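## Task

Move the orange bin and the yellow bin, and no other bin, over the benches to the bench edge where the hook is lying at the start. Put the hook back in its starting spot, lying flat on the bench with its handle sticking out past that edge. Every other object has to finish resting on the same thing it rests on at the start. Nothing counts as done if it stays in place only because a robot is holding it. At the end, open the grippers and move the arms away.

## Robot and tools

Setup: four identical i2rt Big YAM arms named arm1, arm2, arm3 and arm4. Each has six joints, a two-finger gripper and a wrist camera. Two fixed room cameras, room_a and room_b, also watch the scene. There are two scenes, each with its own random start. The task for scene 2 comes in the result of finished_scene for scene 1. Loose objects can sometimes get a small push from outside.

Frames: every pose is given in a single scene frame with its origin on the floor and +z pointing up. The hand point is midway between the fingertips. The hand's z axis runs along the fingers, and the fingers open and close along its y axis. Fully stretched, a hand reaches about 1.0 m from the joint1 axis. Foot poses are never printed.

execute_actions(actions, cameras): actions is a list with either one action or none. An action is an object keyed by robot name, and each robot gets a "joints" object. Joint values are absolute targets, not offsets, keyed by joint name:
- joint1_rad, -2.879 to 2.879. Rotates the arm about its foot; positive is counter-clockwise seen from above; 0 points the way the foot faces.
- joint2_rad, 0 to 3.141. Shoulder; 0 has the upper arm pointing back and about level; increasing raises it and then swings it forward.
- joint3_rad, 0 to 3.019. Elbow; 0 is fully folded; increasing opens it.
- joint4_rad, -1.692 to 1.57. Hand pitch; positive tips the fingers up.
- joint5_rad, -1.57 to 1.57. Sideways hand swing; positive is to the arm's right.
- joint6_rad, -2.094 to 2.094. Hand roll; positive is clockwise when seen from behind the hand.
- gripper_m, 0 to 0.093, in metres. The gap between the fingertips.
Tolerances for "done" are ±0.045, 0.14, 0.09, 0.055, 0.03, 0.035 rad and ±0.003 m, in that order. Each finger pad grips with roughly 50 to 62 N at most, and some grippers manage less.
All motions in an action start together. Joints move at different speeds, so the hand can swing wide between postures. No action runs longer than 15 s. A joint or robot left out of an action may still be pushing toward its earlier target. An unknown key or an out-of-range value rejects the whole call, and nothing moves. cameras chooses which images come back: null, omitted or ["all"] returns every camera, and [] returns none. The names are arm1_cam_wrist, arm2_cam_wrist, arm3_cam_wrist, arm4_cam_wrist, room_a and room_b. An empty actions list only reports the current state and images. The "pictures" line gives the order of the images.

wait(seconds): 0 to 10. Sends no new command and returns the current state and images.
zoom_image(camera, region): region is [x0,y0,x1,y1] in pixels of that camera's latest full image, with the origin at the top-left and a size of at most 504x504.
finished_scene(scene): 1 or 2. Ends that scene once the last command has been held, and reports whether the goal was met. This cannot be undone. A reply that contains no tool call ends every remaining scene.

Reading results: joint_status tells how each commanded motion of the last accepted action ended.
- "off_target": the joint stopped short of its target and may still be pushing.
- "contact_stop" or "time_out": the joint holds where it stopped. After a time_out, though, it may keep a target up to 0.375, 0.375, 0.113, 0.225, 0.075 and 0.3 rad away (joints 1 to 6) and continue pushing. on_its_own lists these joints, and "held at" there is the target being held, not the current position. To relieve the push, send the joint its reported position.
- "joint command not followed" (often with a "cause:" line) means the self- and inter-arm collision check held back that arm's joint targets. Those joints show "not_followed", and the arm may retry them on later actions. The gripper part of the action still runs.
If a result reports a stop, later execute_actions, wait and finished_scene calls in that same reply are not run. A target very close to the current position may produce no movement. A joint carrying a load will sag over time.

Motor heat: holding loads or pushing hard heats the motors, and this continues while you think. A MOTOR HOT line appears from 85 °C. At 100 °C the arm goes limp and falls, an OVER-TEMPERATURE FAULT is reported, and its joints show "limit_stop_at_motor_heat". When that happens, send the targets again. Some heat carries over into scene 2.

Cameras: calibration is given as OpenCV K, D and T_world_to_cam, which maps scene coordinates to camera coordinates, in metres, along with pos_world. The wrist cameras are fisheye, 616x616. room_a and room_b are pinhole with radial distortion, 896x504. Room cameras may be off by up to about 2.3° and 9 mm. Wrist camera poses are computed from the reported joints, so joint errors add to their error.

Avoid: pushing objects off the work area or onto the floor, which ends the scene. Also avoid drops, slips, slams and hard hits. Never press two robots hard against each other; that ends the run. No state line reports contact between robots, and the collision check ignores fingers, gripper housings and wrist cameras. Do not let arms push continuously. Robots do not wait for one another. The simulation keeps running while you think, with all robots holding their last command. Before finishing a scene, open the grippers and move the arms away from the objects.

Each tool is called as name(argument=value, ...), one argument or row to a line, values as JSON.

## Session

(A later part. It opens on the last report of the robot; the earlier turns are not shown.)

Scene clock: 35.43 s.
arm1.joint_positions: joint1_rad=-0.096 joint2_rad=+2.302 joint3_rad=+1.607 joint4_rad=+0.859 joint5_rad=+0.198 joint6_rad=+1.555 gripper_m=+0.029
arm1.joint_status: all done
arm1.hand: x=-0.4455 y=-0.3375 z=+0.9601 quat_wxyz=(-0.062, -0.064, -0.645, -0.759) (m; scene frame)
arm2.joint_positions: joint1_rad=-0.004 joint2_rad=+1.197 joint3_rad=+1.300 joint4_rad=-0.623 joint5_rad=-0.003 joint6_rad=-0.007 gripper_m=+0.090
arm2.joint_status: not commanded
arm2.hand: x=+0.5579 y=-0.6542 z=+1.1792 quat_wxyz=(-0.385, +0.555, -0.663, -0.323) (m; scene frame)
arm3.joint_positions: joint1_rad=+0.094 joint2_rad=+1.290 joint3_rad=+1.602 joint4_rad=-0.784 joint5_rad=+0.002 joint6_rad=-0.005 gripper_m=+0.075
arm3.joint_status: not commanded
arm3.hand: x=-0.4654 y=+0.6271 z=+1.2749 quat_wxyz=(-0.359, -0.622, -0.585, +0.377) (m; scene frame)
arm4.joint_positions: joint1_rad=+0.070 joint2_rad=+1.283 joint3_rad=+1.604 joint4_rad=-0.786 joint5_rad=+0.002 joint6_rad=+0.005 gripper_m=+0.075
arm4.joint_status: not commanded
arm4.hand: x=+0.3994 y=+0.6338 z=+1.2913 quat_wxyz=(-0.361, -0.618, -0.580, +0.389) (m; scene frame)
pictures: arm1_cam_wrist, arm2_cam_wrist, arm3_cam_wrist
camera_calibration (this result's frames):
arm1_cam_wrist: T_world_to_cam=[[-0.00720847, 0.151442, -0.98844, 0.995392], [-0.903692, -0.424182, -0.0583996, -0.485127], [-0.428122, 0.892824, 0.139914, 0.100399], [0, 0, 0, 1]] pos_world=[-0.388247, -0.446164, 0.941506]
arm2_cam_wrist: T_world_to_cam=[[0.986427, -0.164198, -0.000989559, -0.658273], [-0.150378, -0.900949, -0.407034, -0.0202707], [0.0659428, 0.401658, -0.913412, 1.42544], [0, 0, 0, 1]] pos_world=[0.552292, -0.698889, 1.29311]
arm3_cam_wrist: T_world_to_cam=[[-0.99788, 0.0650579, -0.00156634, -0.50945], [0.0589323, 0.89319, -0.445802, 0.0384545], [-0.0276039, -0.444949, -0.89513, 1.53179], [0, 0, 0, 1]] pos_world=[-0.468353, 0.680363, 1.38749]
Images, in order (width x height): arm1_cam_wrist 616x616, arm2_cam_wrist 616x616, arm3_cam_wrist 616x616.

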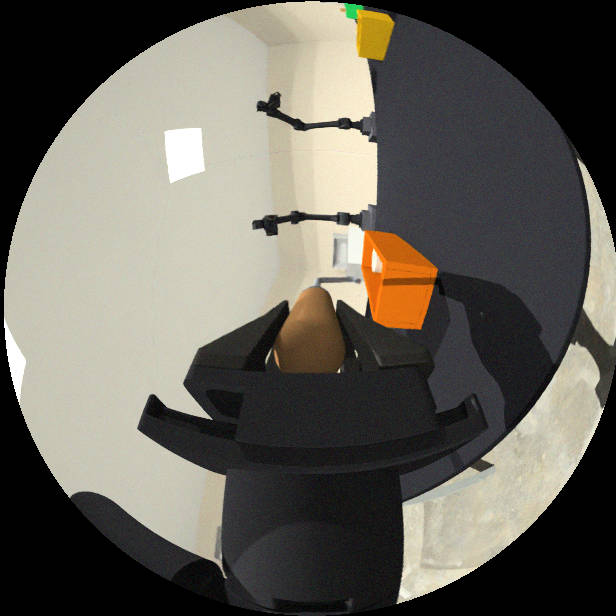

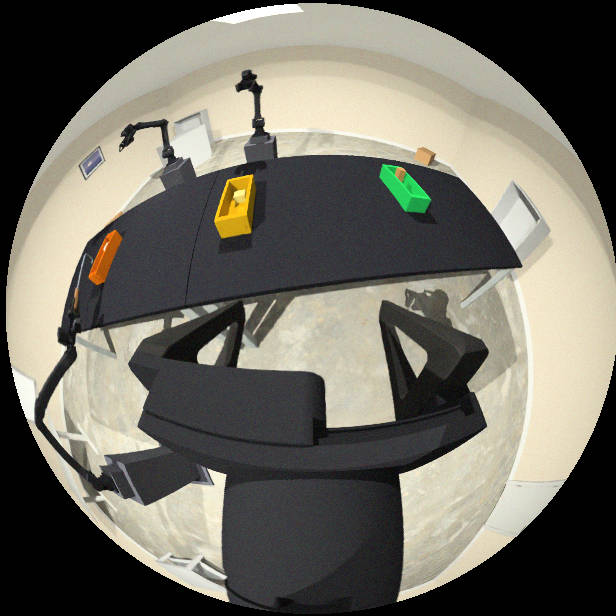

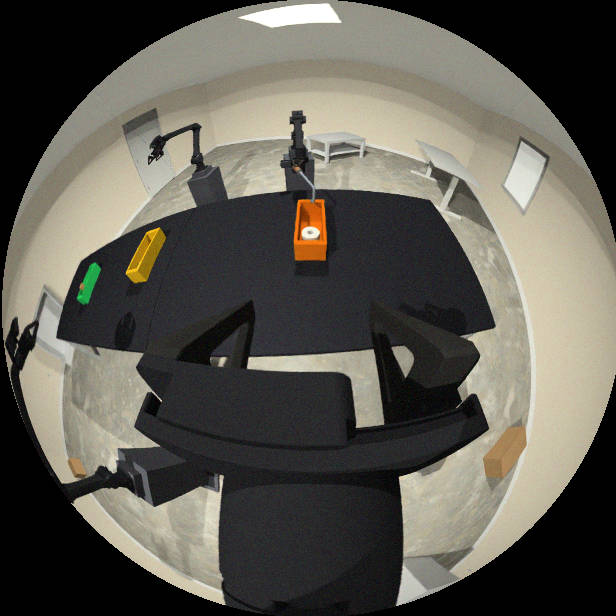

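execute_actions(
  actions=[
    {"arm1":{"joints":{"joint4_rad":0.7}}},
  ],
  cameras=["arm1_cam_wrist"],
)

execute_actions(
  actions=[
    {"arm1":{"joints":{"joint2_rad":2.11,"joint3_rad":1.34,"joint4_rad":0.84}}},
  ],
  cameras=[],
)

execute_actions(
  actions=[
    {"arm1":{"joints":{"joint2_rad":1.99,"joint3_rad":1.09,"joint4_rad":0.96,"joint5_rad":0.1}}},
  ],
  cameras=["arm3_cam_wrist","room_a","arm1_cam_wrist"],
)

Scene clock: 36.63 s.
arm1.joint_positions: joint1_rad=-0.096 joint2_rad=+2.302 joint3_rad=+1.607 joint4_rad=+0.679 joint5_rad=+0.198 joint6_rad=+1.555 gripper_m=+0.029
arm1.joint_status: all done
arm1.hand: x=-0.4456 y=-0.3343 z=+0.9166 quat_wxyz=(-0.069, -0.056, -0.710, -0.698) (m; scene frame)
arm2.joint_positions: joint1_rad=-0.004 joint2_rad=+1.197 joint3_rad=+1.300 joint4_rad=-0.623 joint5_rad=-0.003 joint6_rad=-0.007 gripper_m=+0.090
arm2.joint_status: not commanded
arm2.hand: x=+0.5579 y=-0.6542 z=+1.1792 quat_wxyz=(-0.385, +0.555, -0.663, -0.323) (m; scene frame)
arm3.joint_positions: joint1_rad=+0.094 joint2_rad=+1.290 joint3_rad=+1.602 joint4_rad=-0.784 joint5_rad=+0.002 joint6_rad=-0.005 gripper_m=+0.075
arm3.joint_status: not commanded
arm3.hand: x=-0.4654 y=+0.6271 z=+1.2749 quat_wxyz=(-0.359, -0.622, -0.585, +0.377) (m; scene frame)
arm4.joint_positions: joint1_rad=+0.070 joint2_rad=+1.283 joint3_rad=+1.604 joint4_rad=-0.786 joint5_rad=+0.002 joint6_rad=+0.005 gripper_m=+0.075
arm4.joint_status: not commanded
arm4.hand: x=+0.3994 y=+0.6338 z=+1.2913 quat_wxyz=(-0.361, -0.618, -0.580, +0.389) (m; scene frame)
pictures: arm1_cam_wrist
camera_calibration (this result's frames):
arm1_cam_wrist: T_world_to_cam=[[-0.00348164, -0.0279846, -0.999602, 0.903822], [-0.903628, -0.42805, 0.015131, -0.555025], [-0.428304, 0.903322, -0.0237974, 0.257093], [0, 0, 0, 1]] pos_world=[-0.388276, -0.444523, 0.917979]
Images, in order (width x height): arm1_cam_wrist 616x616.

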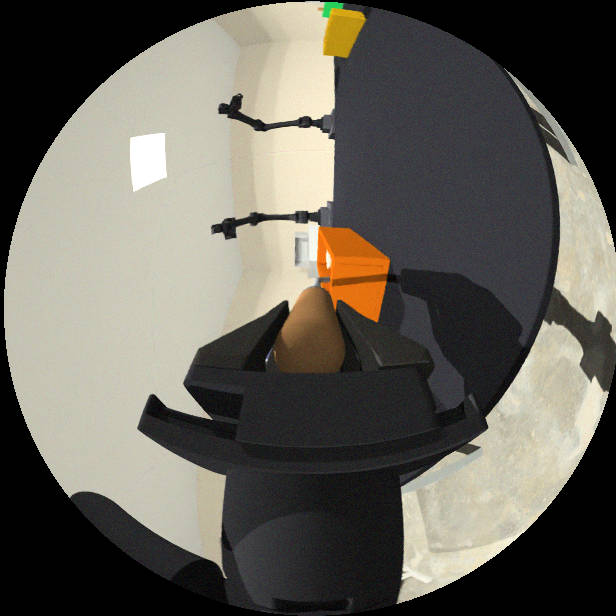

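Scene clock: 38.83 s.
arm1.joint_positions: joint1_rad=-0.096 joint2_rad=+2.158 joint3_rad=+1.333 joint4_rad=+0.784 joint5_rad=+0.199 joint6_rad=+1.554 gripper_m=+0.029
arm1.joint_status: joint4_rad time_out (moved +0.105 of +0.161); the others done
arm1.on_its_own: joint4_rad reads +0.784 and still pushes toward +0.840 since a time_out
arm1.hand: x=-0.4439 y=-0.4058 z=+0.9155 quat_wxyz=(-0.070, -0.055, -0.719, -0.689) (m; scene frame)
arm2.joint_positions: joint1_rad=-0.004 joint2_rad=+1.197 joint3_rad=+1.300 joint4_rad=-0.623 joint5_rad=-0.003 joint6_rad=-0.007 gripper_m=+0.090
arm2.joint_status: not commanded
arm2.hand: x=+0.5579 y=-0.6542 z=+1.1792 quat_wxyz=(-0.385, +0.555, -0.663, -0.323) (m; scene frame)
arm3.joint_positions: joint1_rad=+0.094 joint2_rad=+1.290 joint3_rad=+1.602 joint4_rad=-0.784 joint5_rad=+0.002 joint6_rad=-0.005 gripper_m=+0.075
arm3.joint_status: not commanded
arm3.hand: x=-0.4654 y=+0.6271 z=+1.2749 quat_wxyz=(-0.359, -0.622, -0.585, +0.377) (m; scene frame)
arm4.joint_positions: joint1_rad=+0.070 joint2_rad=+1.283 joint3_rad=+1.604 joint4_rad=-0.786 joint5_rad=+0.002 joint6_rad=+0.005 gripper_m=+0.075
arm4.joint_status: not commanded
arm4.hand: x=+0.3994 y=+0.6338 z=+1.2913 quat_wxyz=(-0.361, -0.618, -0.580, +0.389) (m; scene frame)
pictures: none
No camera images: the call's "cameras" was empty. Leave "cameras" out to get every camera's image.

not run: a stop came earlier in this reply.

execute_actions(
  actions=[
    {"arm1":{"joints":{"joint2_rad":1.95,"joint3_rad":1.03,"joint4_rad":0.99,"joint5_rad":0.08}}},
  ],
  cameras=["arm3_cam_wrist","room_a","arm1_cam_wrist"],
)

Scene clock: 40.17 s.
arm1.joint_positions: joint1_rad=-0.095 joint2_rad=+1.982 joint3_rad=+1.022 joint4_rad=+0.939 joint5_rad=+0.080 joint6_rad=+1.554 gripper_m=+0.029
arm1.joint_status: all done
arm1.hand: x=-0.4629 y=-0.4960 z=+0.9302 quat_wxyz=(-0.027, -0.014, -0.714, -0.699) (m; scene frame)
arm2.joint_positions: joint1_rad=-0.004 joint2_rad=+1.197 joint3_rad=+1.300 joint4_rad=-0.623 joint5_rad=-0.003 joint6_rad=-0.007 gripper_m=+0.090
arm2.joint_status: not commanded
arm2.hand: x=+0.5579 y=-0.6542 z=+1.1792 quat_wxyz=(-0.385, +0.555, -0.663, -0.323) (m; scene frame)
arm3.joint_positions: joint1_rad=+0.094 joint2_rad=+1.290 joint3_rad=+1.602 joint4_rad=-0.784 joint5_rad=+0.002 joint6_rad=-0.005 gripper_m=+0.075
arm3.joint_status: not commanded
arm3.hand: x=-0.4654 y=+0.6271 z=+1.2749 quat_wxyz=(-0.359, -0.622, -0.585, +0.377) (m; scene frame)
arm4.joint_positions: joint1_rad=+0.070 joint2_rad=+1.283 joint3_rad=+1.604 joint4_rad=-0.786 joint5_rad=+0.002 joint6_rad=+0.005 gripper_m=+0.075
arm4.joint_status: not commanded
arm4.hand: x=+0.3994 y=+0.6338 z=+1.2913 quat_wxyz=(-0.361, -0.618, -0.580, +0.389) (m; scene frame)
pictures: arm1_cam_wrist, arm3_cam_wrist, room_a
camera_calibration (this result's frames):
arm1_cam_wrist: T_world_to_cam=[[-0.00151665, -0.0337376, -0.99943, 0.910776], [-0.846393, -0.532211, 0.0192502, -0.669071], [-0.532557, 0.845939, -0.0277481, 0.322996], [0, 0, 0, 1]] pos_world=[-0.392902, -0.598595, 0.932099]
arm3_cam_wrist: T_world_to_cam=[[-0.99788, 0.0650579, -0.00156634, -0.50945], [0.0589323, 0.89319, -0.445802, 0.0384545], [-0.0276039, -0.444949, -0.89513, 1.53179], [0, 0, 0, 1]] pos_world=[-0.468353, 0.680363, 1.38749]
Images, in order (width x height): arm1_cam_wrist 616x616, arm3_cam_wrist 616x616, room_a 896x504.

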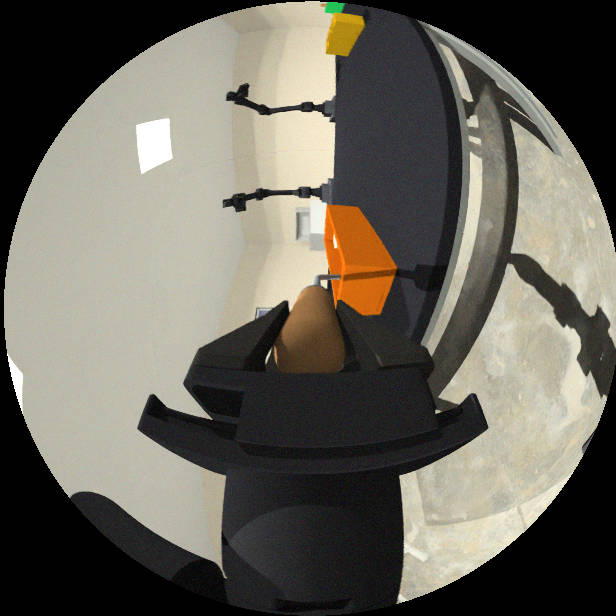

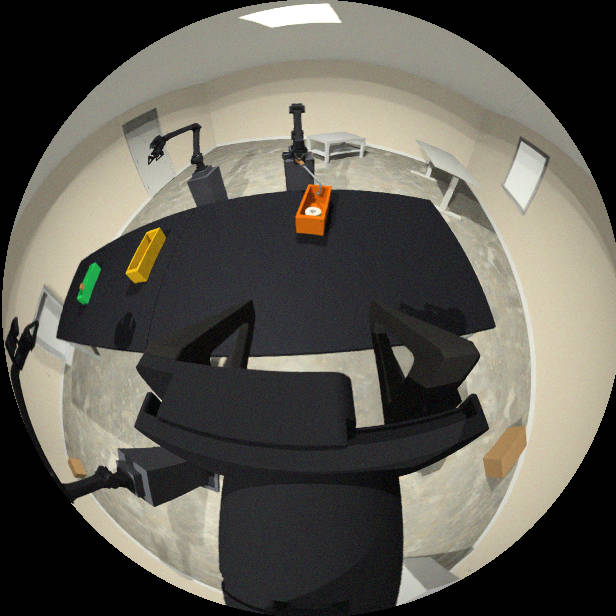

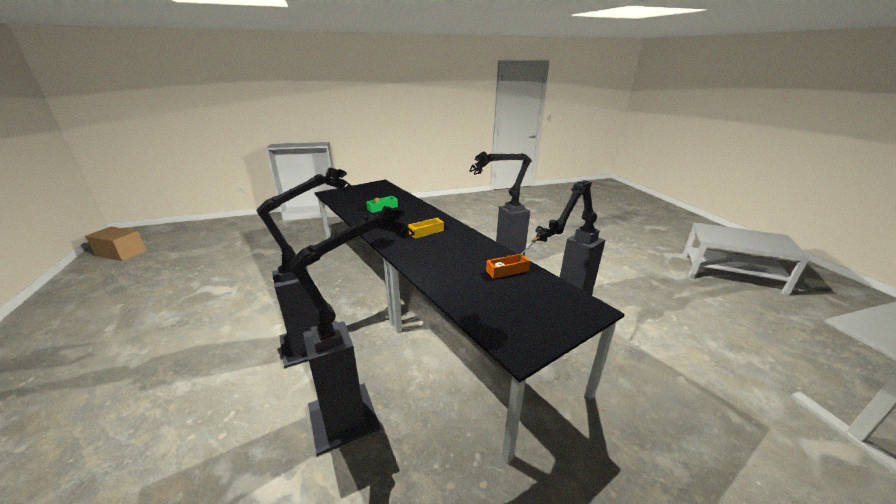

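execute_actions(
  actions=[
    {"arm1":{"joints":{"joint2_rad":1.86,"joint3_rad":0.81,"joint4_rad":1.09,"joint5_rad":0.2}}},
  ],
  cameras=[],
)

execute_actions(
  actions=[
    {"arm1":{"joints":{"joint2_rad":1.75,"joint3_rad":0.6,"joint4_rad":1.2}}},
  ],
  cameras=["arm2_cam_wrist","room_b","arm1_cam_wrist"],
)

Scene clock: 41.33 s.
arm1.joint_positions: joint1_rad=-0.095 joint2_rad=+1.897 joint3_rad=+0.798 joint4_rad=+1.035 joint5_rad=+0.201 joint6_rad=+1.554 gripper_m=+0.029
arm1.joint_status: all done
arm1.hand: x=-0.4410 y=-0.5722 z=+0.9099 quat_wxyz=(-0.071, -0.054, -0.727, -0.681) (m; scene frame)
arm2.joint_positions: joint1_rad=-0.004 joint2_rad=+1.197 joint3_rad=+1.300 joint4_rad=-0.623 joint5_rad=-0.003 joint6_rad=-0.007 gripper_m=+0.090
arm2.joint_status: not commanded
arm2.hand: x=+0.5579 y=-0.6542 z=+1.1792 quat_wxyz=(-0.385, +0.555, -0.663, -0.323) (m; scene frame)
arm3.joint_positions: joint1_rad=+0.094 joint2_rad=+1.290 joint3_rad=+1.602 joint4_rad=-0.784 joint5_rad=+0.002 joint6_rad=-0.005 gripper_m=+0.075
arm3.joint_status: not commanded
arm3.hand: x=-0.4654 y=+0.6271 z=+1.2749 quat_wxyz=(-0.359, -0.622, -0.585, +0.377) (m; scene frame)
arm4.joint_positions: joint1_rad=+0.070 joint2_rad=+1.283 joint3_rad=+1.604 joint4_rad=-0.786 joint5_rad=+0.002 joint6_rad=+0.005 gripper_m=+0.075
arm4.joint_status: not commanded
arm4.hand: x=+0.3994 y=+0.6338 z=+1.2913 quat_wxyz=(-0.361, -0.618, -0.580, +0.389) (m; scene frame)
pictures: none
No camera images: the call's "cameras" was empty. Leave "cameras" out to get every camera's image.

Scene clock: 43.40 s.
arm1.joint_positions: joint1_rad=-0.095 joint2_rad=+1.784 joint3_rad=+0.593 joint4_rad=+1.142 joint5_rad=+0.201 joint6_rad=+1.554 gripper_m=+0.029
arm1.joint_status: joint4_rad time_out (moved +0.107 of +0.165); the others done
arm1.on_its_own: joint4_rad reads +1.142 and still pushes toward +1.200 since a time_out
arm1.hand: x=-0.4394 y=-0.6430 z=+0.9179 quat_wxyz=(-0.071, -0.055, -0.721, -0.687) (m; scene frame)
arm2.joint_positions: joint1_rad=-0.004 joint2_rad=+1.197 joint3_rad=+1.300 joint4_rad=-0.623 joint5_rad=-0.003 joint6_rad=-0.007 gripper_m=+0.090
arm2.joint_status: not commanded
arm2.hand: x=+0.5579 y=-0.6542 z=+1.1792 quat_wxyz=(-0.385, +0.555, -0.663, -0.323) (m; scene frame)
arm3.joint_positions: joint1_rad=+0.094 joint2_rad=+1.290 joint3_rad=+1.602 joint4_rad=-0.784 joint5_rad=+0.002 joint6_rad=-0.005 gripper_m=+0.075
arm3.joint_status: not commanded
arm3.hand: x=-0.4654 y=+0.6271 z=+1.2749 quat_wxyz=(-0.359, -0.622, -0.585, +0.377) (m; scene frame)
arm4.joint_positions: joint1_rad=+0.070 joint2_rad=+1.283 joint3_rad=+1.604 joint4_rad=-0.786 joint5_rad=+0.002 joint6_rad=+0.005 gripper_m=+0.075
arm4.joint_status: not commanded
arm4.hand: x=+0.3994 y=+0.6338 z=+1.2913 quat_wxyz=(-0.361, -0.618, -0.580, +0.389) (m; scene frame)
pictures: arm1_cam_wrist, arm2_cam_wrist, room_b
camera_calibration (this result's frames):
arm1_cam_wrist: T_world_to_cam=[[-0.00240065, -0.060051, -0.998192, 0.875126], [-0.904139, -0.426331, 0.0278225, -0.692375], [-0.427232, 0.902572, -0.053271, 0.565636], [0, 0, 0, 1]] pos_world=[-0.382245, -0.753156, 0.92294]
arm2_cam_wrist: T_world_to_cam=[[0.986427, -0.164198, -0.000989559, -0.658273], [-0.150378, -0.900949, -0.407034, -0.0202707], [0.0659428, 0.401658, -0.913412, 1.42544], [0, 0, 0, 1]] pos_world=[0.552292, -0.698889, 1.29311]
Images, in order (width x height): arm1_cam_wrist 616x616, arm2_cam_wrist 616x616, room_b 896x504.

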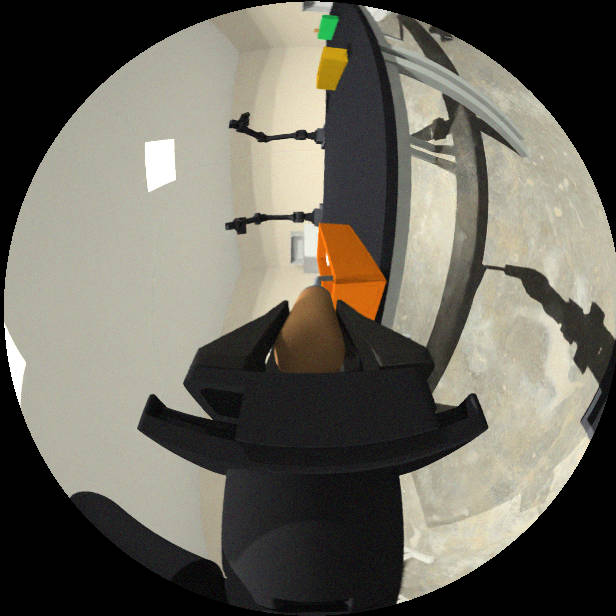

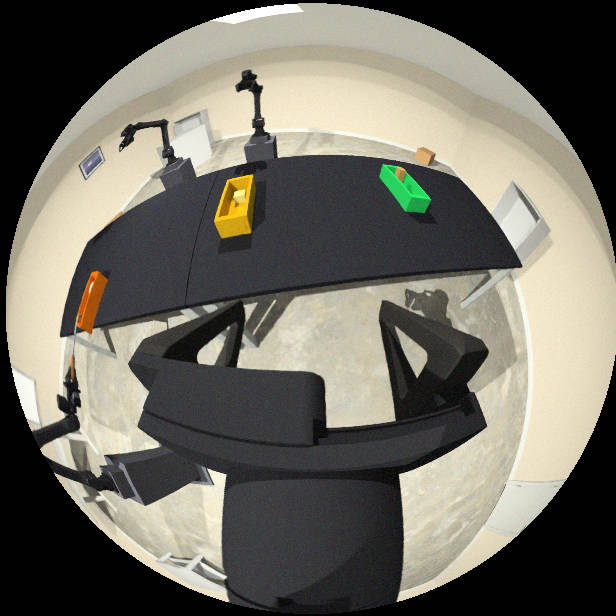

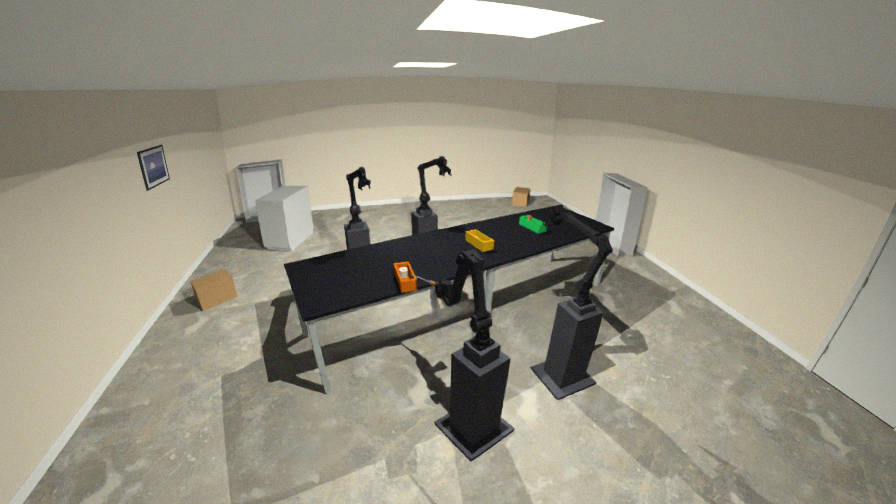

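execute_actions(
  actions=[
    {"arm1":{"joints":{"joint3_rad":0.95,"joint4_rad":1.1}}},
  ],
  cameras=[],
)

execute_actions(
  actions=[
    {"arm1":{"joints":{"joint1_rad":-0.83,"joint2_rad":2.25,"joint3_rad":1.85,"joint4_rad":0.7,"joint5_rad":0}}},
  ],
  cameras=[],
)

execute_actions(
  actions=[
    {"arm1":{"joints":{"joint2_rad":2.5,"joint3_rad":2.04,"joint4_rad":0.57,"joint5_rad":-0.82}}},
  ],
  cameras=["arm2_cam_wrist","arm1_cam_wrist"],
)

Scene clock: 45.20 s.
arm1.joint_positions: joint1_rad=-0.095 joint2_rad=+1.782 joint3_rad=+0.902 joint4_rad=+1.067 joint5_rad=+0.201 joint6_rad=+1.554 gripper_m=+0.029
arm1.joint_status: all done
arm1.hand: x=-0.4416 y=-0.5462 z=+1.0354 quat_wxyz=(-0.062, -0.065, -0.636, -0.766) (m; scene frame)
arm2.joint_positions: joint1_rad=-0.004 joint2_rad=+1.197 joint3_rad=+1.300 joint4_rad=-0.623 joint5_rad=-0.003 joint6_rad=-0.007 gripper_m=+0.090
arm2.joint_status: not commanded
arm2.hand: x=+0.5579 y=-0.6542 z=+1.1792 quat_wxyz=(-0.385, +0.555, -0.663, -0.323) (m; scene frame)
arm3.joint_positions: joint1_rad=+0.094 joint2_rad=+1.290 joint3_rad=+1.602 joint4_rad=-0.784 joint5_rad=+0.002 joint6_rad=-0.005 gripper_m=+0.075
arm3.joint_status: not commanded
arm3.hand: x=-0.4654 y=+0.6271 z=+1.2749 quat_wxyz=(-0.359, -0.622, -0.585, +0.377) (m; scene frame)
arm4.joint_positions: joint1_rad=+0.070 joint2_rad=+1.283 joint3_rad=+1.604 joint4_rad=-0.786 joint5_rad=+0.002 joint6_rad=+0.005 gripper_m=+0.075
arm4.joint_status: not commanded
arm4.hand: x=+0.3994 y=+0.6338 z=+1.2913 quat_wxyz=(-0.361, -0.618, -0.580, +0.389) (m; scene frame)
pictures: none
No camera images: the call's "cameras" was empty. Leave "cameras" out to get every camera's image.

Scene clock: 47.37 s.
arm1.joint_positions: joint1_rad=-0.822 joint2_rad=+2.294 joint3_rad=+1.771 joint4_rad=+0.671 joint5_rad=-0.002 joint6_rad=+1.559 gripper_m=+0.029
arm1.joint_status: all done
arm1.hand: x=+0.1205 y=-0.5131 z=+1.0132 quat_wxyz=(-0.266, -0.221, -0.614, -0.710) (m; scene frame)
arm2.joint_positions: joint1_rad=-0.004 joint2_rad=+1.197 joint3_rad=+1.300 joint4_rad=-0.623 joint5_rad=-0.003 joint6_rad=-0.007 gripper_m=+0.090
arm2.joint_status: not commanded
arm2.hand: x=+0.5579 y=-0.6542 z=+1.1792 quat_wxyz=(-0.385, +0.555, -0.663, -0.323) (m; scene frame)
arm3.joint_positions: joint1_rad=+0.094 joint2_rad=+1.290 joint3_rad=+1.602 joint4_rad=-0.784 joint5_rad=+0.002 joint6_rad=-0.005 gripper_m=+0.075
arm3.joint_status: not commanded
arm3.hand: x=-0.4654 y=+0.6271 z=+1.2749 quat_wxyz=(-0.359, -0.622, -0.585, +0.377) (m; scene frame)
arm4.joint_positions: joint1_rad=+0.070 joint2_rad=+1.283 joint3_rad=+1.604 joint4_rad=-0.786 joint5_rad=+0.002 joint6_rad=+0.005 gripper_m=+0.075
arm4.joint_status: not commanded
arm4.hand: x=+0.3994 y=+0.6338 z=+1.2913 quat_wxyz=(-0.361, -0.618, -0.580, +0.389) (m; scene frame)
pictures: none
No camera images: the call's "cameras" was empty. Leave "cameras" out to get every camera's image.

Scene clock: 49.03 s.
arm1.joint_positions: joint1_rad=-0.825 joint2_rad=+2.544 joint3_rad=+1.969 joint4_rad=+0.559 joint5_rad=-0.819 joint6_rad=+1.564 gripper_m=+0.029
arm1.joint_status: all done
arm1.hand: x=+0.0190 y=-0.4425 z=+0.8750 quat_wxyz=(+0.041, +0.038, -0.710, -0.702) (m; scene frame)
arm2.joint_positions: joint1_rad=-0.004 joint2_rad=+1.197 joint3_rad=+1.300 joint4_rad=-0.623 joint5_rad=-0.003 joint6_rad=-0.007 gripper_m=+0.090
arm2.joint_status: not commanded
arm2.hand: x=+0.5579 y=-0.6542 z=+1.1792 quat_wxyz=(-0.385, +0.555, -0.663, -0.323) (m; scene frame)
arm3.joint_positions: joint1_rad=+0.094 joint2_rad=+1.290 joint3_rad=+1.602 joint4_rad=-0.784 joint5_rad=+0.002 joint6_rad=-0.005 gripper_m=+0.075
arm3.joint_status: not commanded
arm3.hand: x=-0.4654 y=+0.6271 z=+1.2749 quat_wxyz=(-0.359, -0.622, -0.585, +0.377) (m; scene frame)
arm4.joint_positions: joint1_rad=+0.070 joint2_rad=+1.283 joint3_rad=+1.604 joint4_rad=-0.786 joint5_rad=+0.002 joint6_rad=+0.005 gripper_m=+0.075
arm4.joint_status: not commanded
arm4.hand: x=+0.3994 y=+0.6338 z=+1.2913 quat_wxyz=(-0.361, -0.618, -0.580, +0.389) (m; scene frame)
pictures: arm1_cam_wrist, arm2_cam_wrist
camera_calibration (this result's frames):
arm1_cam_wrist: T_world_to_cam=[[-0.0201345, -0.0254537, -0.999473, 0.862199], [-0.74439, -0.666979, 0.0319818, -0.304372], [-0.667441, 0.744642, -0.00551818, 0.471192], [0, 0, 0, 1]] pos_world=[0.105281, -0.531933, 0.874079]
arm2_cam_wrist: T_world_to_cam=[[0.986427, -0.164198, -0.000989559, -0.658273], [-0.150378, -0.900949, -0.407034, -0.0202707], [0.0659428, 0.401658, -0.913412, 1.42544], [0, 0, 0, 1]] pos_world=[0.552292, -0.698889, 1.29311]
Images, in order (width x height): arm1_cam_wrist 616x616, arm2_cam_wrist 616x616.

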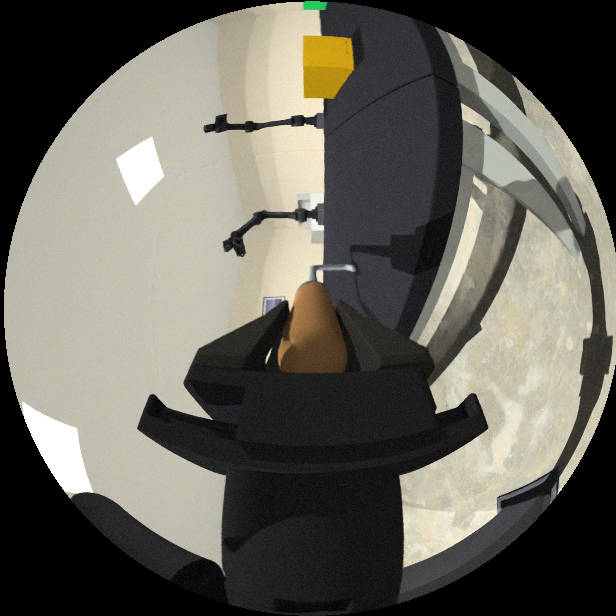

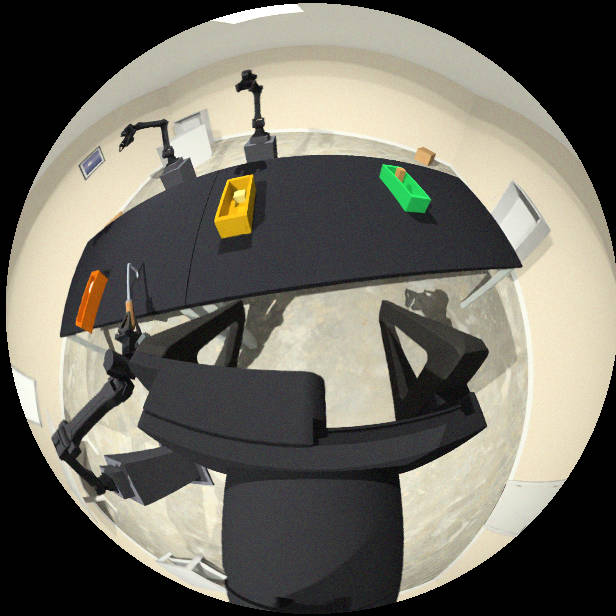

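Unroll here; the table straightens it on lowering.

execute_actions(
  actions=[
    {"arm1":{"joints":{"joint6_rad":0,"joint5_rad":-0.84}}},
  ],
  cameras=[],
)

execute_actions(
  actions=[
    {"arm1":{"joints":{"joint2_rad":2.63,"joint4_rad":0.69}}},
  ],
  cameras=["arm1_cam_wrist"],
)

Scene clock: 51.37 s.
arm1.joint_positions: joint1_rad=-0.825 joint2_rad=+2.524 joint3_rad=+1.981 joint4_rad=+0.559 joint5_rad=-0.845 joint6_rad=+0.015 gripper_m=+0.029
arm1.joint_status: all done
arm1.hand: x=+0.0168 y=-0.4406 z=+0.8987 quat_wxyz=(-0.467, +0.529, -0.463, -0.536) (m; scene frame)
arm2.joint_positions: joint1_rad=-0.004 joint2_rad=+1.197 joint3_rad=+1.300 joint4_rad=-0.623 joint5_rad=-0.003 joint6_rad=-0.007 gripper_m=+0.090
arm2.joint_status: not commanded
arm2.hand: x=+0.5579 y=-0.6542 z=+1.1792 quat_wxyz=(-0.385, +0.555, -0.663, -0.323) (m; scene frame)
arm3.joint_positions: joint1_rad=+0.094 joint2_rad=+1.290 joint3_rad=+1.602 joint4_rad=-0.784 joint5_rad=+0.002 joint6_rad=-0.005 gripper_m=+0.075
arm3.joint_status: not commanded
arm3.hand: x=-0.4654 y=+0.6271 z=+1.2749 quat_wxyz=(-0.359, -0.622, -0.585, +0.377) (m; scene frame)
arm4.joint_positions: joint1_rad=+0.070 joint2_rad=+1.283 joint3_rad=+1.604 joint4_rad=-0.786 joint5_rad=+0.002 joint6_rad=+0.005 gripper_m=+0.075
arm4.joint_status: not commanded
arm4.hand: x=+0.3994 y=+0.6338 z=+1.2913 quat_wxyz=(-0.361, -0.618, -0.580, +0.389) (m; scene frame)
pictures: none
No camera images: the call's "cameras" was empty. Leave "cameras" out to get every camera's image.

Scene clock: 52.37 s.
arm1.joint_positions: joint1_rad=-0.825 joint2_rad=+2.652 joint3_rad=+1.984 joint4_rad=+0.668 joint5_rad=-0.838 joint6_rad=+0.010 gripper_m=+0.029
arm1.joint_status: all done
arm1.hand: x=+0.0121 y=-0.4473 z=+0.8103 quat_wxyz=(-0.464, +0.529, -0.469, -0.534) (m; scene frame)
arm2.joint_positions: joint1_rad=-0.004 joint2_rad=+1.197 joint3_rad=+1.300 joint4_rad=-0.623 joint5_rad=-0.003 joint6_rad=-0.007 gripper_m=+0.090
arm2.joint_status: not commanded
arm2.hand: x=+0.5579 y=-0.6542 z=+1.1792 quat_wxyz=(-0.385, +0.555, -0.663, -0.323) (m; scene frame)
arm3.joint_positions: joint1_rad=+0.094 joint2_rad=+1.290 joint3_rad=+1.602 joint4_rad=-0.784 joint5_rad=+0.002 joint6_rad=-0.005 gripper_m=+0.075
arm3.joint_status: not commanded
arm3.hand: x=-0.4654 y=+0.6271 z=+1.2749 quat_wxyz=(-0.359, -0.622, -0.585, +0.377) (m; scene frame)
arm4.joint_positions: joint1_rad=+0.070 joint2_rad=+1.283 joint3_rad=+1.604 joint4_rad=-0.786 joint5_rad=+0.002 joint6_rad=+0.005 gripper_m=+0.075
arm4.joint_status: not commanded
arm4.hand: x=+0.3994 y=+0.6338 z=+1.2913 quat_wxyz=(-0.361, -0.618, -0.580, +0.389) (m; scene frame)
pictures: arm1_cam_wrist
camera_calibration (this result's frames):
arm1_cam_wrist: T_world_to_cam=[[0.992788, 0.11669, -0.0274943, 0.0610167], [0.0455833, -0.579534, -0.813673, 0.404196], [-0.110881, 0.806551, -0.580673, 0.956744], [0, 0, 0, 1]] pos_world=[0.0270841, -0.544538, 0.886116]
Images, in order (width x height): arm1_cam_wrist 616x616.

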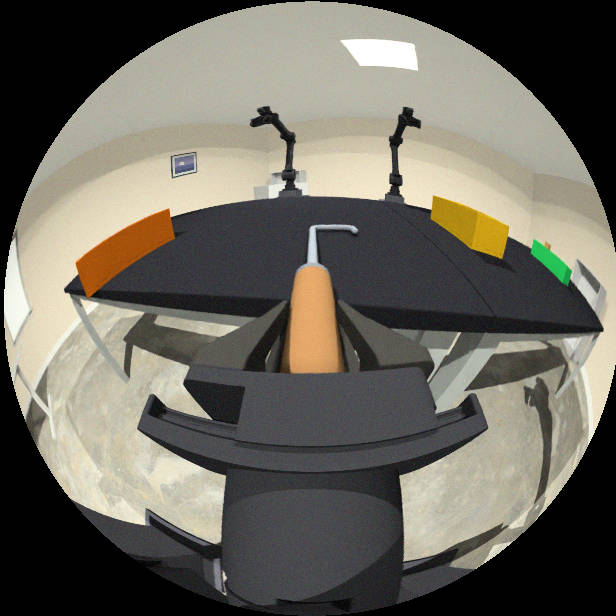

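execute_actions(
  actions=[
    {"arm1":{"joints":{"gripper_m":0.08}}},
  ],
  cameras=[],
)

execute_actions(
  actions=[
    {"arm1":{"joints":{"joint2_rad":1.7,"joint3_rad":1.6}},"arm2":{"joints":{"joint2_rad":1.8,"joint3_rad":1.1,"joint4_rad":0.96,"joint1_rad":0.3,"joint5_rad":0.637}}},
  ],
  cameras=[],
)

execute_actions(
  actions=[
    {"arm1":{"joints":{"joint1_rad":0.1,"joint2_rad":1.0,"joint3_rad":1.3,"joint4_rad":-0.7,"joint5_rad":0.6}},"arm2":{"joints":{"joint1_rad":0.93,"joint2_rad":2.0}}},
  ],
  cameras=[],
)

execute_actions(
  actions=[
    {"arm2":{"joints":{"joint2_rad":2.335,"joint3_rad":1.43}}},
  ],
  cameras=["arm2_cam_wrist"],
)

Scene clock: 53.43 s.
arm1.joint_positions: joint1_rad=-0.825 joint2_rad=+2.652 joint3_rad=+1.984 joint4_rad=+0.668 joint5_rad=-0.838 joint6_rad=+0.010 gripper_m=+0.080
arm1.joint_status: all done
arm1.hand: x=+0.0121 y=-0.4472 z=+0.8107 quat_wxyz=(-0.464, +0.529, -0.469, -0.534) (m; scene frame)
arm2.joint_positions: joint1_rad=-0.004 joint2_rad=+1.197 joint3_rad=+1.300 joint4_rad=-0.623 joint5_rad=-0.003 joint6_rad=-0.007 gripper_m=+0.090
arm2.joint_status: not commanded
arm2.hand: x=+0.5579 y=-0.6542 z=+1.1792 quat_wxyz=(-0.385, +0.555, -0.663, -0.323) (m; scene frame)
arm3.joint_positions: joint1_rad=+0.094 joint2_rad=+1.290 joint3_rad=+1.602 joint4_rad=-0.784 joint5_rad=+0.002 joint6_rad=-0.005 gripper_m=+0.075
arm3.joint_status: not commanded
arm3.hand: x=-0.4654 y=+0.6271 z=+1.2749 quat_wxyz=(-0.359, -0.622, -0.585, +0.377) (m; scene frame)
arm4.joint_positions: joint1_rad=+0.070 joint2_rad=+1.283 joint3_rad=+1.604 joint4_rad=-0.786 joint5_rad=+0.002 joint6_rad=+0.005 gripper_m=+0.075
arm4.joint_status: not commanded
arm4.hand: x=+0.3994 y=+0.6338 z=+1.2913 quat_wxyz=(-0.361, -0.618, -0.580, +0.389) (m; scene frame)
pictures: none
No camera images: the call's "cameras" was empty. Leave "cameras" out to get every camera's image.

Scene clock: 55.33 s.
arm1.joint_positions: joint1_rad=-0.825 joint2_rad=+1.709 joint3_rad=+1.604 joint4_rad=+0.689 joint5_rad=-0.838 joint6_rad=+0.010 gripper_m=+0.080
arm1.joint_status: all done
arm1.hand: x=-0.1168 y=-0.5977 z=+1.3583 quat_wxyz=(-0.648, +0.505, -0.246, -0.515) (m; scene frame)
arm2.joint_positions: joint1_rad=+0.307 joint2_rad=+1.806 joint3_rad=+1.081 joint4_rad=+0.933 joint5_rad=+0.634 joint6_rad=-0.006 gripper_m=+0.090
arm2.joint_status: all done
arm2.hand: x=+0.4747 y=-0.5073 z=+1.0291 quat_wxyz=(-0.635, +0.289, -0.577, -0.425) (m; scene frame)
arm3.joint_positions: joint1_rad=+0.094 joint2_rad=+1.290 joint3_rad=+1.602 joint4_rad=-0.784 joint5_rad=+0.002 joint6_rad=-0.005 gripper_m=+0.075
arm3.joint_status: not commanded
arm3.hand: x=-0.4654 y=+0.6271 z=+1.2749 quat_wxyz=(-0.359, -0.622, -0.585, +0.377) (m; scene frame)
arm4.joint_positions: joint1_rad=+0.070 joint2_rad=+1.283 joint3_rad=+1.604 joint4_rad=-0.786 joint5_rad=+0.002 joint6_rad=+0.005 gripper_m=+0.075
arm4.joint_status: not commanded
arm4.hand: x=+0.3994 y=+0.6338 z=+1.2913 quat_wxyz=(-0.361, -0.618, -0.580, +0.389) (m; scene frame)
pictures: none
No camera images: the call's "cameras" was empty. Leave "cameras" out to get every camera's image.

Scene clock: 57.10 s.
arm1.joint_positions: joint1_rad=+0.092 joint2_rad=+1.011 joint3_rad=+1.306 joint4_rad=-0.687 joint5_rad=+0.596 joint6_rad=+0.008 gripper_m=+0.080
arm1.joint_status: all done
arm1.hand: x=-0.4588 y=-0.7422 z=+1.3139 quat_wxyz=(-0.523, +0.512, -0.629, -0.261) (m; scene frame)
arm2.joint_positions: joint1_rad=+0.932 joint2_rad=+2.010 joint3_rad=+1.081 joint4_rad=+0.944 joint5_rad=+0.635 joint6_rad=-0.006 gripper_m=+0.090
arm2.joint_status: all done
arm2.hand: x=+0.0643 y=-0.6146 z=+0.8986 quat_wxyz=(-0.471, +0.523, -0.468, -0.535) (m; scene frame)
arm3.joint_positions: joint1_rad=+0.094 joint2_rad=+1.290 joint3_rad=+1.602 joint4_rad=-0.784 joint5_rad=+0.002 joint6_rad=-0.005 gripper_m=+0.075
arm3.joint_status: not commanded
arm3.hand: x=-0.4654 y=+0.6271 z=+1.2749 quat_wxyz=(-0.359, -0.622, -0.585, +0.377) (m; scene frame)
arm4.joint_positions: joint1_rad=+0.070 joint2_rad=+1.283 joint3_rad=+1.604 joint4_rad=-0.786 joint5_rad=+0.002 joint6_rad=+0.005 gripper_m=+0.075
arm4.joint_status: not commanded
arm4.hand: x=+0.3994 y=+0.6338 z=+1.2913 quat_wxyz=(-0.361, -0.618, -0.580, +0.389) (m; scene frame)
pictures: none
No camera images: the call's "cameras" was empty. Leave "cameras" out to get every camera's image.

Scene clock: 58.37 s.
arm1.joint_positions: joint1_rad=+0.092 joint2_rad=+1.011 joint3_rad=+1.306 joint4_rad=-0.687 joint5_rad=+0.596 joint6_rad=+0.008 gripper_m=+0.080
arm1.joint_status: not commanded
arm1.hand: x=-0.4588 y=-0.7422 z=+1.3139 quat_wxyz=(-0.523, +0.512, -0.629, -0.261) (m; scene frame)
arm2.joint_positions: joint1_rad=+0.932 joint2_rad=+2.348 joint3_rad=+1.391 joint4_rad=+0.944 joint5_rad=+0.636 joint6_rad=-0.006 gripper_m=+0.090
arm2.joint_status: all done
arm2.hand: x=+0.0071 y=-0.5537 z=+0.7953 quat_wxyz=(-0.470, +0.532, -0.469, -0.525) (m; scene frame)
arm3.joint_positions: joint1_rad=+0.094 joint2_rad=+1.290 joint3_rad=+1.602 joint4_rad=-0.784 joint5_rad=+0.002 joint6_rad=-0.005 gripper_m=+0.075
arm3.joint_status: not commanded
arm3.hand: x=-0.4654 y=+0.6271 z=+1.2749 quat_wxyz=(-0.359, -0.622, -0.585, +0.377) (m; scene frame)
arm4.joint_positions: joint1_rad=+0.070 joint2_rad=+1.283 joint3_rad=+1.604 joint4_rad=-0.786 joint5_rad=+0.002 joint6_rad=+0.005 gripper_m=+0.075
arm4.joint_status: not commanded
arm4.hand: x=+0.3994 y=+0.6338 z=+1.2913 quat_wxyz=(-0.361, -0.618, -0.580, +0.389) (m; scene frame)
pictures: arm2_cam_wrist
camera_calibration (this result's frames):
arm2_cam_wrist: T_world_to_cam=[[0.991736, 0.12745, 0.0147114, 0.0500964], [0.0878506, -0.59104, -0.801844, 0.315125], [-0.0935001, 0.79651, -0.597353, 1.03914], [0, 0, 0, 1]] pos_world=[0.0197936, -0.647819, 0.872677]
Images, in order (width x height): arm2_cam_wrist 616x616.

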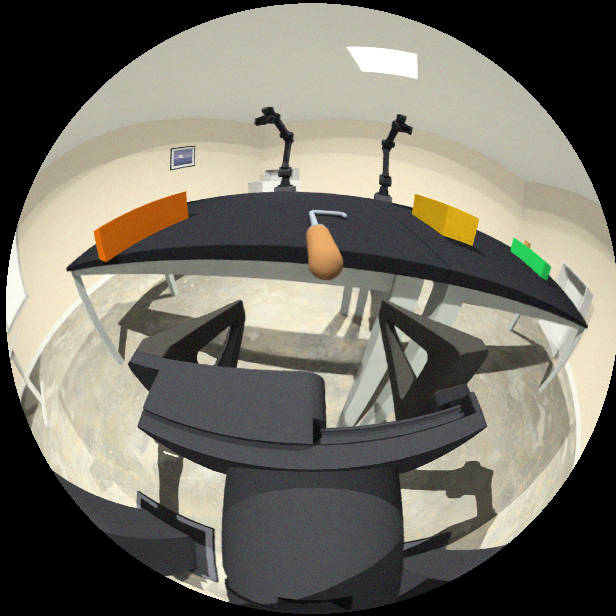

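execute_actions(
  actions=[
    {"arm2":{"joints":{"joint1_rad":0.826,"joint2_rad":2.455,"joint3_rad":1.745,"joint4_rad":0.75,"joint5_rad":0.532}}},
  ],
  cameras=["arm2_cam_wrist"],
)

Scene clock: 59.80 s.
arm1.joint_positions: joint1_rad=+0.092 joint2_rad=+1.011 joint3_rad=+1.306 joint4_rad=-0.687 joint5_rad=+0.596 joint6_rad=+0.008 gripper_m=+0.080
arm1.joint_status: not commanded
arm1.hand: x=-0.4588 y=-0.7422 z=+1.3139 quat_wxyz=(-0.523, +0.512, -0.629, -0.261) (m; scene frame)
arm2.joint_positions: joint1_rad=+0.820 joint2_rad=+2.456 joint3_rad=+1.708 joint4_rad=+0.768 joint5_rad=+0.535 joint6_rad=-0.006 gripper_m=+0.090
arm2.joint_status: all done
arm2.hand: x=+0.0144 y=-0.4426 z=+0.8200 quat_wxyz=(-0.475, +0.518, -0.470, -0.534) (m; scene frame)
arm3.joint_positions: joint1_rad=+0.094 joint2_rad=+1.290 joint3_rad=+1.602 joint4_rad=-0.784 joint5_rad=+0.002 joint6_rad=-0.005 gripper_m=+0.075
arm3.joint_status: not commanded
arm3.hand: x=-0.4654 y=+0.6271 z=+1.2749 quat_wxyz=(-0.359, -0.622, -0.585, +0.377) (m; scene frame)
arm4.joint_positions: joint1_rad=+0.070 joint2_rad=+1.283 joint3_rad=+1.604 joint4_rad=-0.786 joint5_rad=+0.002 joint6_rad=+0.005 gripper_m=+0.075
arm4.joint_status: not commanded
arm4.hand: x=+0.3994 y=+0.6338 z=+1.2913 quat_wxyz=(-0.361, -0.618, -0.580, +0.389) (m; scene frame)
pictures: arm2_cam_wrist
camera_calibration (this result's frames):
arm2_cam_wrist: T_world_to_cam=[[0.993255, 0.11591, -0.00291378, 0.037727], [0.0642873, -0.571456, -0.818111, 0.422245], [-0.0964924, 0.812406, -0.575053, 0.954859], [0, 0, 0, 1]] pos_world=[0.0275191, -0.538811, 0.894648]
Images, in order (width x height): arm2_cam_wrist 616x616.

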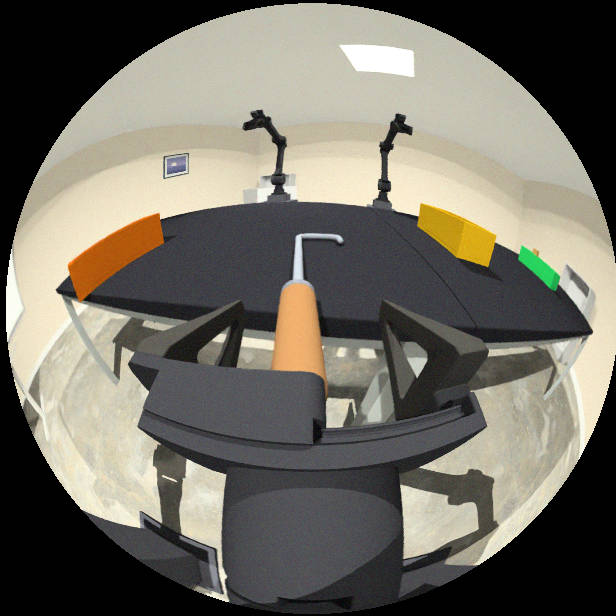

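execute_actions(
  actions=[
    {"arm2":{"joints":{"joint4_rad":0.69,"joint5_rad":0.49}}},
  ],
  cameras=[],
)

execute_actions(
  actions=[
    {"arm2":{"joints":{"gripper_m":0}}},
  ],
  cameras=["arm2_cam_wrist"],
)

execute_actions(
  actions=[
    {"arm2":{"joints":{"joint2_rad":2.3,"joint4_rad":0.65,"joint6_rad":1.57}}},
  ],
  cameras=["arm2_cam_wrist"],
)

Scene clock: 60.70 s.
arm1.joint_positions: joint1_rad=+0.092 joint2_rad=+1.011 joint3_rad=+1.306 joint4_rad=-0.687 joint5_rad=+0.596 joint6_rad=+0.008 gripper_m=+0.080
arm1.joint_status: not commanded
arm1.hand: x=-0.4588 y=-0.7422 z=+1.3139 quat_wxyz=(-0.523, +0.512, -0.629, -0.261) (m; scene frame)
arm2.joint_positions: joint1_rad=+0.820 joint2_rad=+2.456 joint3_rad=+1.708 joint4_rad=+0.709 joint5_rad=+0.493 joint6_rad=-0.006 gripper_m=+0.090
arm2.joint_status: all done
arm2.hand: x=+0.0073 y=-0.4436 z=+0.8066 quat_wxyz=(-0.460, +0.549, -0.463, -0.523) (m; scene frame)
arm3.joint_positions: joint1_rad=+0.094 joint2_rad=+1.290 joint3_rad=+1.602 joint4_rad=-0.784 joint5_rad=+0.002 joint6_rad=-0.005 gripper_m=+0.075
arm3.joint_status: not commanded
arm3.hand: x=-0.4654 y=+0.6271 z=+1.2749 quat_wxyz=(-0.359, -0.622, -0.585, +0.377) (m; scene frame)
arm4.joint_positions: joint1_rad=+0.070 joint2_rad=+1.283 joint3_rad=+1.604 joint4_rad=-0.786 joint5_rad=+0.002 joint6_rad=+0.005 gripper_m=+0.075
arm4.joint_status: not commanded
arm4.hand: x=+0.3994 y=+0.6338 z=+1.2913 quat_wxyz=(-0.361, -0.618, -0.580, +0.389) (m; scene frame)
pictures: none
No camera images: the call's "cameras" was empty. Leave "cameras" out to get every camera's image.

Scene clock: 61.40 s.
arm1.joint_positions: joint1_rad=+0.092 joint2_rad=+1.011 joint3_rad=+1.306 joint4_rad=-0.687 joint5_rad=+0.596 joint6_rad=+0.008 gripper_m=+0.080
arm1.joint_status: not commanded
arm1.hand: x=-0.4588 y=-0.7422 z=+1.3139 quat_wxyz=(-0.523, +0.512, -0.629, -0.261) (m; scene frame)
arm2.joint_positions: joint1_rad=+0.820 joint2_rad=+2.456 joint3_rad=+1.708 joint4_rad=+0.707 joint5_rad=+0.491 joint6_rad=-0.005 gripper_m=+0.029
arm2.joint_status: gripper_m off_target (ended at +0.029, target +0.000)
arm2.hand: x=+0.0068 y=-0.4437 z=+0.8064 quat_wxyz=(-0.459, +0.549, -0.463, -0.523) (m; scene frame)
arm3.joint_positions: joint1_rad=+0.094 joint2_rad=+1.290 joint3_rad=+1.602 joint4_rad=-0.784 joint5_rad=+0.002 joint6_rad=-0.005 gripper_m=+0.075
arm3.joint_status: not commanded
arm3.hand: x=-0.4654 y=+0.6271 z=+1.2749 quat_wxyz=(-0.359, -0.622, -0.585, +0.377) (m; scene frame)
arm4.joint_positions: joint1_rad=+0.070 joint2_rad=+1.283 joint3_rad=+1.604 joint4_rad=-0.786 joint5_rad=+0.002 joint6_rad=+0.005 gripper_m=+0.075
arm4.joint_status: not commanded
arm4.hand: x=+0.3994 y=+0.6338 z=+1.2913 quat_wxyz=(-0.361, -0.618, -0.580, +0.389) (m; scene frame)
pictures: arm2_cam_wrist
camera_calibration (this result's frames):
arm2_cam_wrist: T_world_to_cam=[[0.986717, 0.1604, 0.0257042, 0.0419782], [0.119067, -0.606476, -0.786136, 0.369322], [-0.110507, 0.778755, -0.617519, 0.966593], [0, 0, 0, 1]] pos_world=[0.0214205, -0.535487, 0.886148]
Images, in order (width x height): arm2_cam_wrist 616x616.

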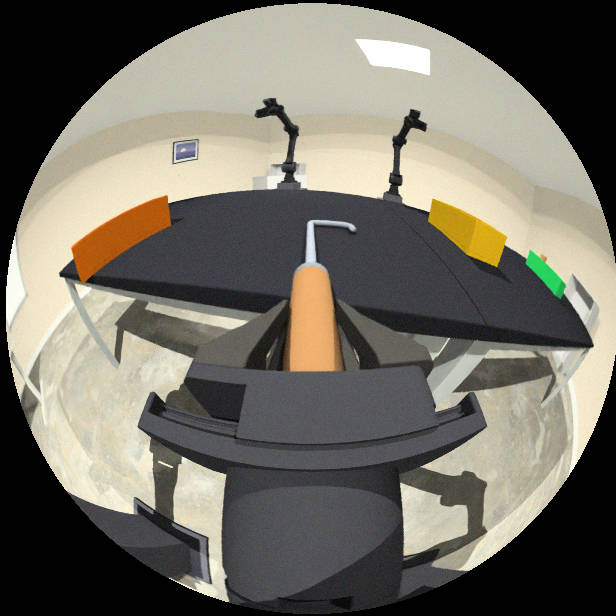

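Scene clock: 63.57 s.
arm1.joint_positions: joint1_rad=+0.092 joint2_rad=+1.011 joint3_rad=+1.306 joint4_rad=-0.687 joint5_rad=+0.596 joint6_rad=+0.008 gripper_m=+0.080
arm1.joint_status: not commanded
arm1.hand: x=-0.4588 y=-0.7422 z=+1.3139 quat_wxyz=(-0.523, +0.512, -0.629, -0.261) (m; scene frame)
arm2.joint_positions: joint1_rad=+0.820 joint2_rad=+2.323 joint3_rad=+1.708 joint4_rad=+0.640 joint5_rad=+0.491 joint6_rad=+1.546 gripper_m=+0.029
arm2.joint_status: all done
arm2.hand: x=+0.0045 y=-0.4407 z=+0.9037 quat_wxyz=(+0.051, +0.056, -0.696, -0.715) (m; scene frame)
arm3.joint_positions: joint1_rad=+0.094 joint2_rad=+1.290 joint3_rad=+1.602 joint4_rad=-0.784 joint5_rad=+0.002 joint6_rad=-0.005 gripper_m=+0.075
arm3.joint_status: not commanded
arm3.hand: x=-0.4654 y=+0.6271 z=+1.2749 quat_wxyz=(-0.359, -0.622, -0.585, +0.377) (m; scene frame)
arm4.joint_positions: joint1_rad=+0.070 joint2_rad=+1.283 joint3_rad=+1.604 joint4_rad=-0.786 joint5_rad=+0.002 joint6_rad=+0.005 gripper_m=+0.075
arm4.joint_status: not commanded
arm4.hand: x=+0.3994 y=+0.6338 z=+1.2913 quat_wxyz=(-0.361, -0.618, -0.580, +0.389) (m; scene frame)
pictures: arm2_cam_wrist
camera_calibration (this result's frames):
arm2_cam_wrist: T_world_to_cam=[[0.00945102, 0.0377896, -0.999241, 0.917944], [-0.707745, -0.705679, -0.0333816, -0.272357], [-0.706405, 0.707523, 0.020076, 0.419207], [0, 0, 0, 1]] pos_world=[0.0946948, -0.523484, 0.89974]
Images, in order (width x height): arm2_cam_wrist 616x616.

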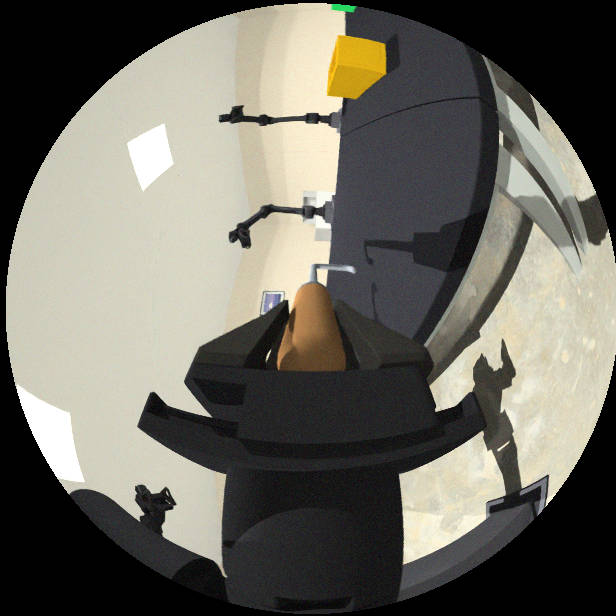

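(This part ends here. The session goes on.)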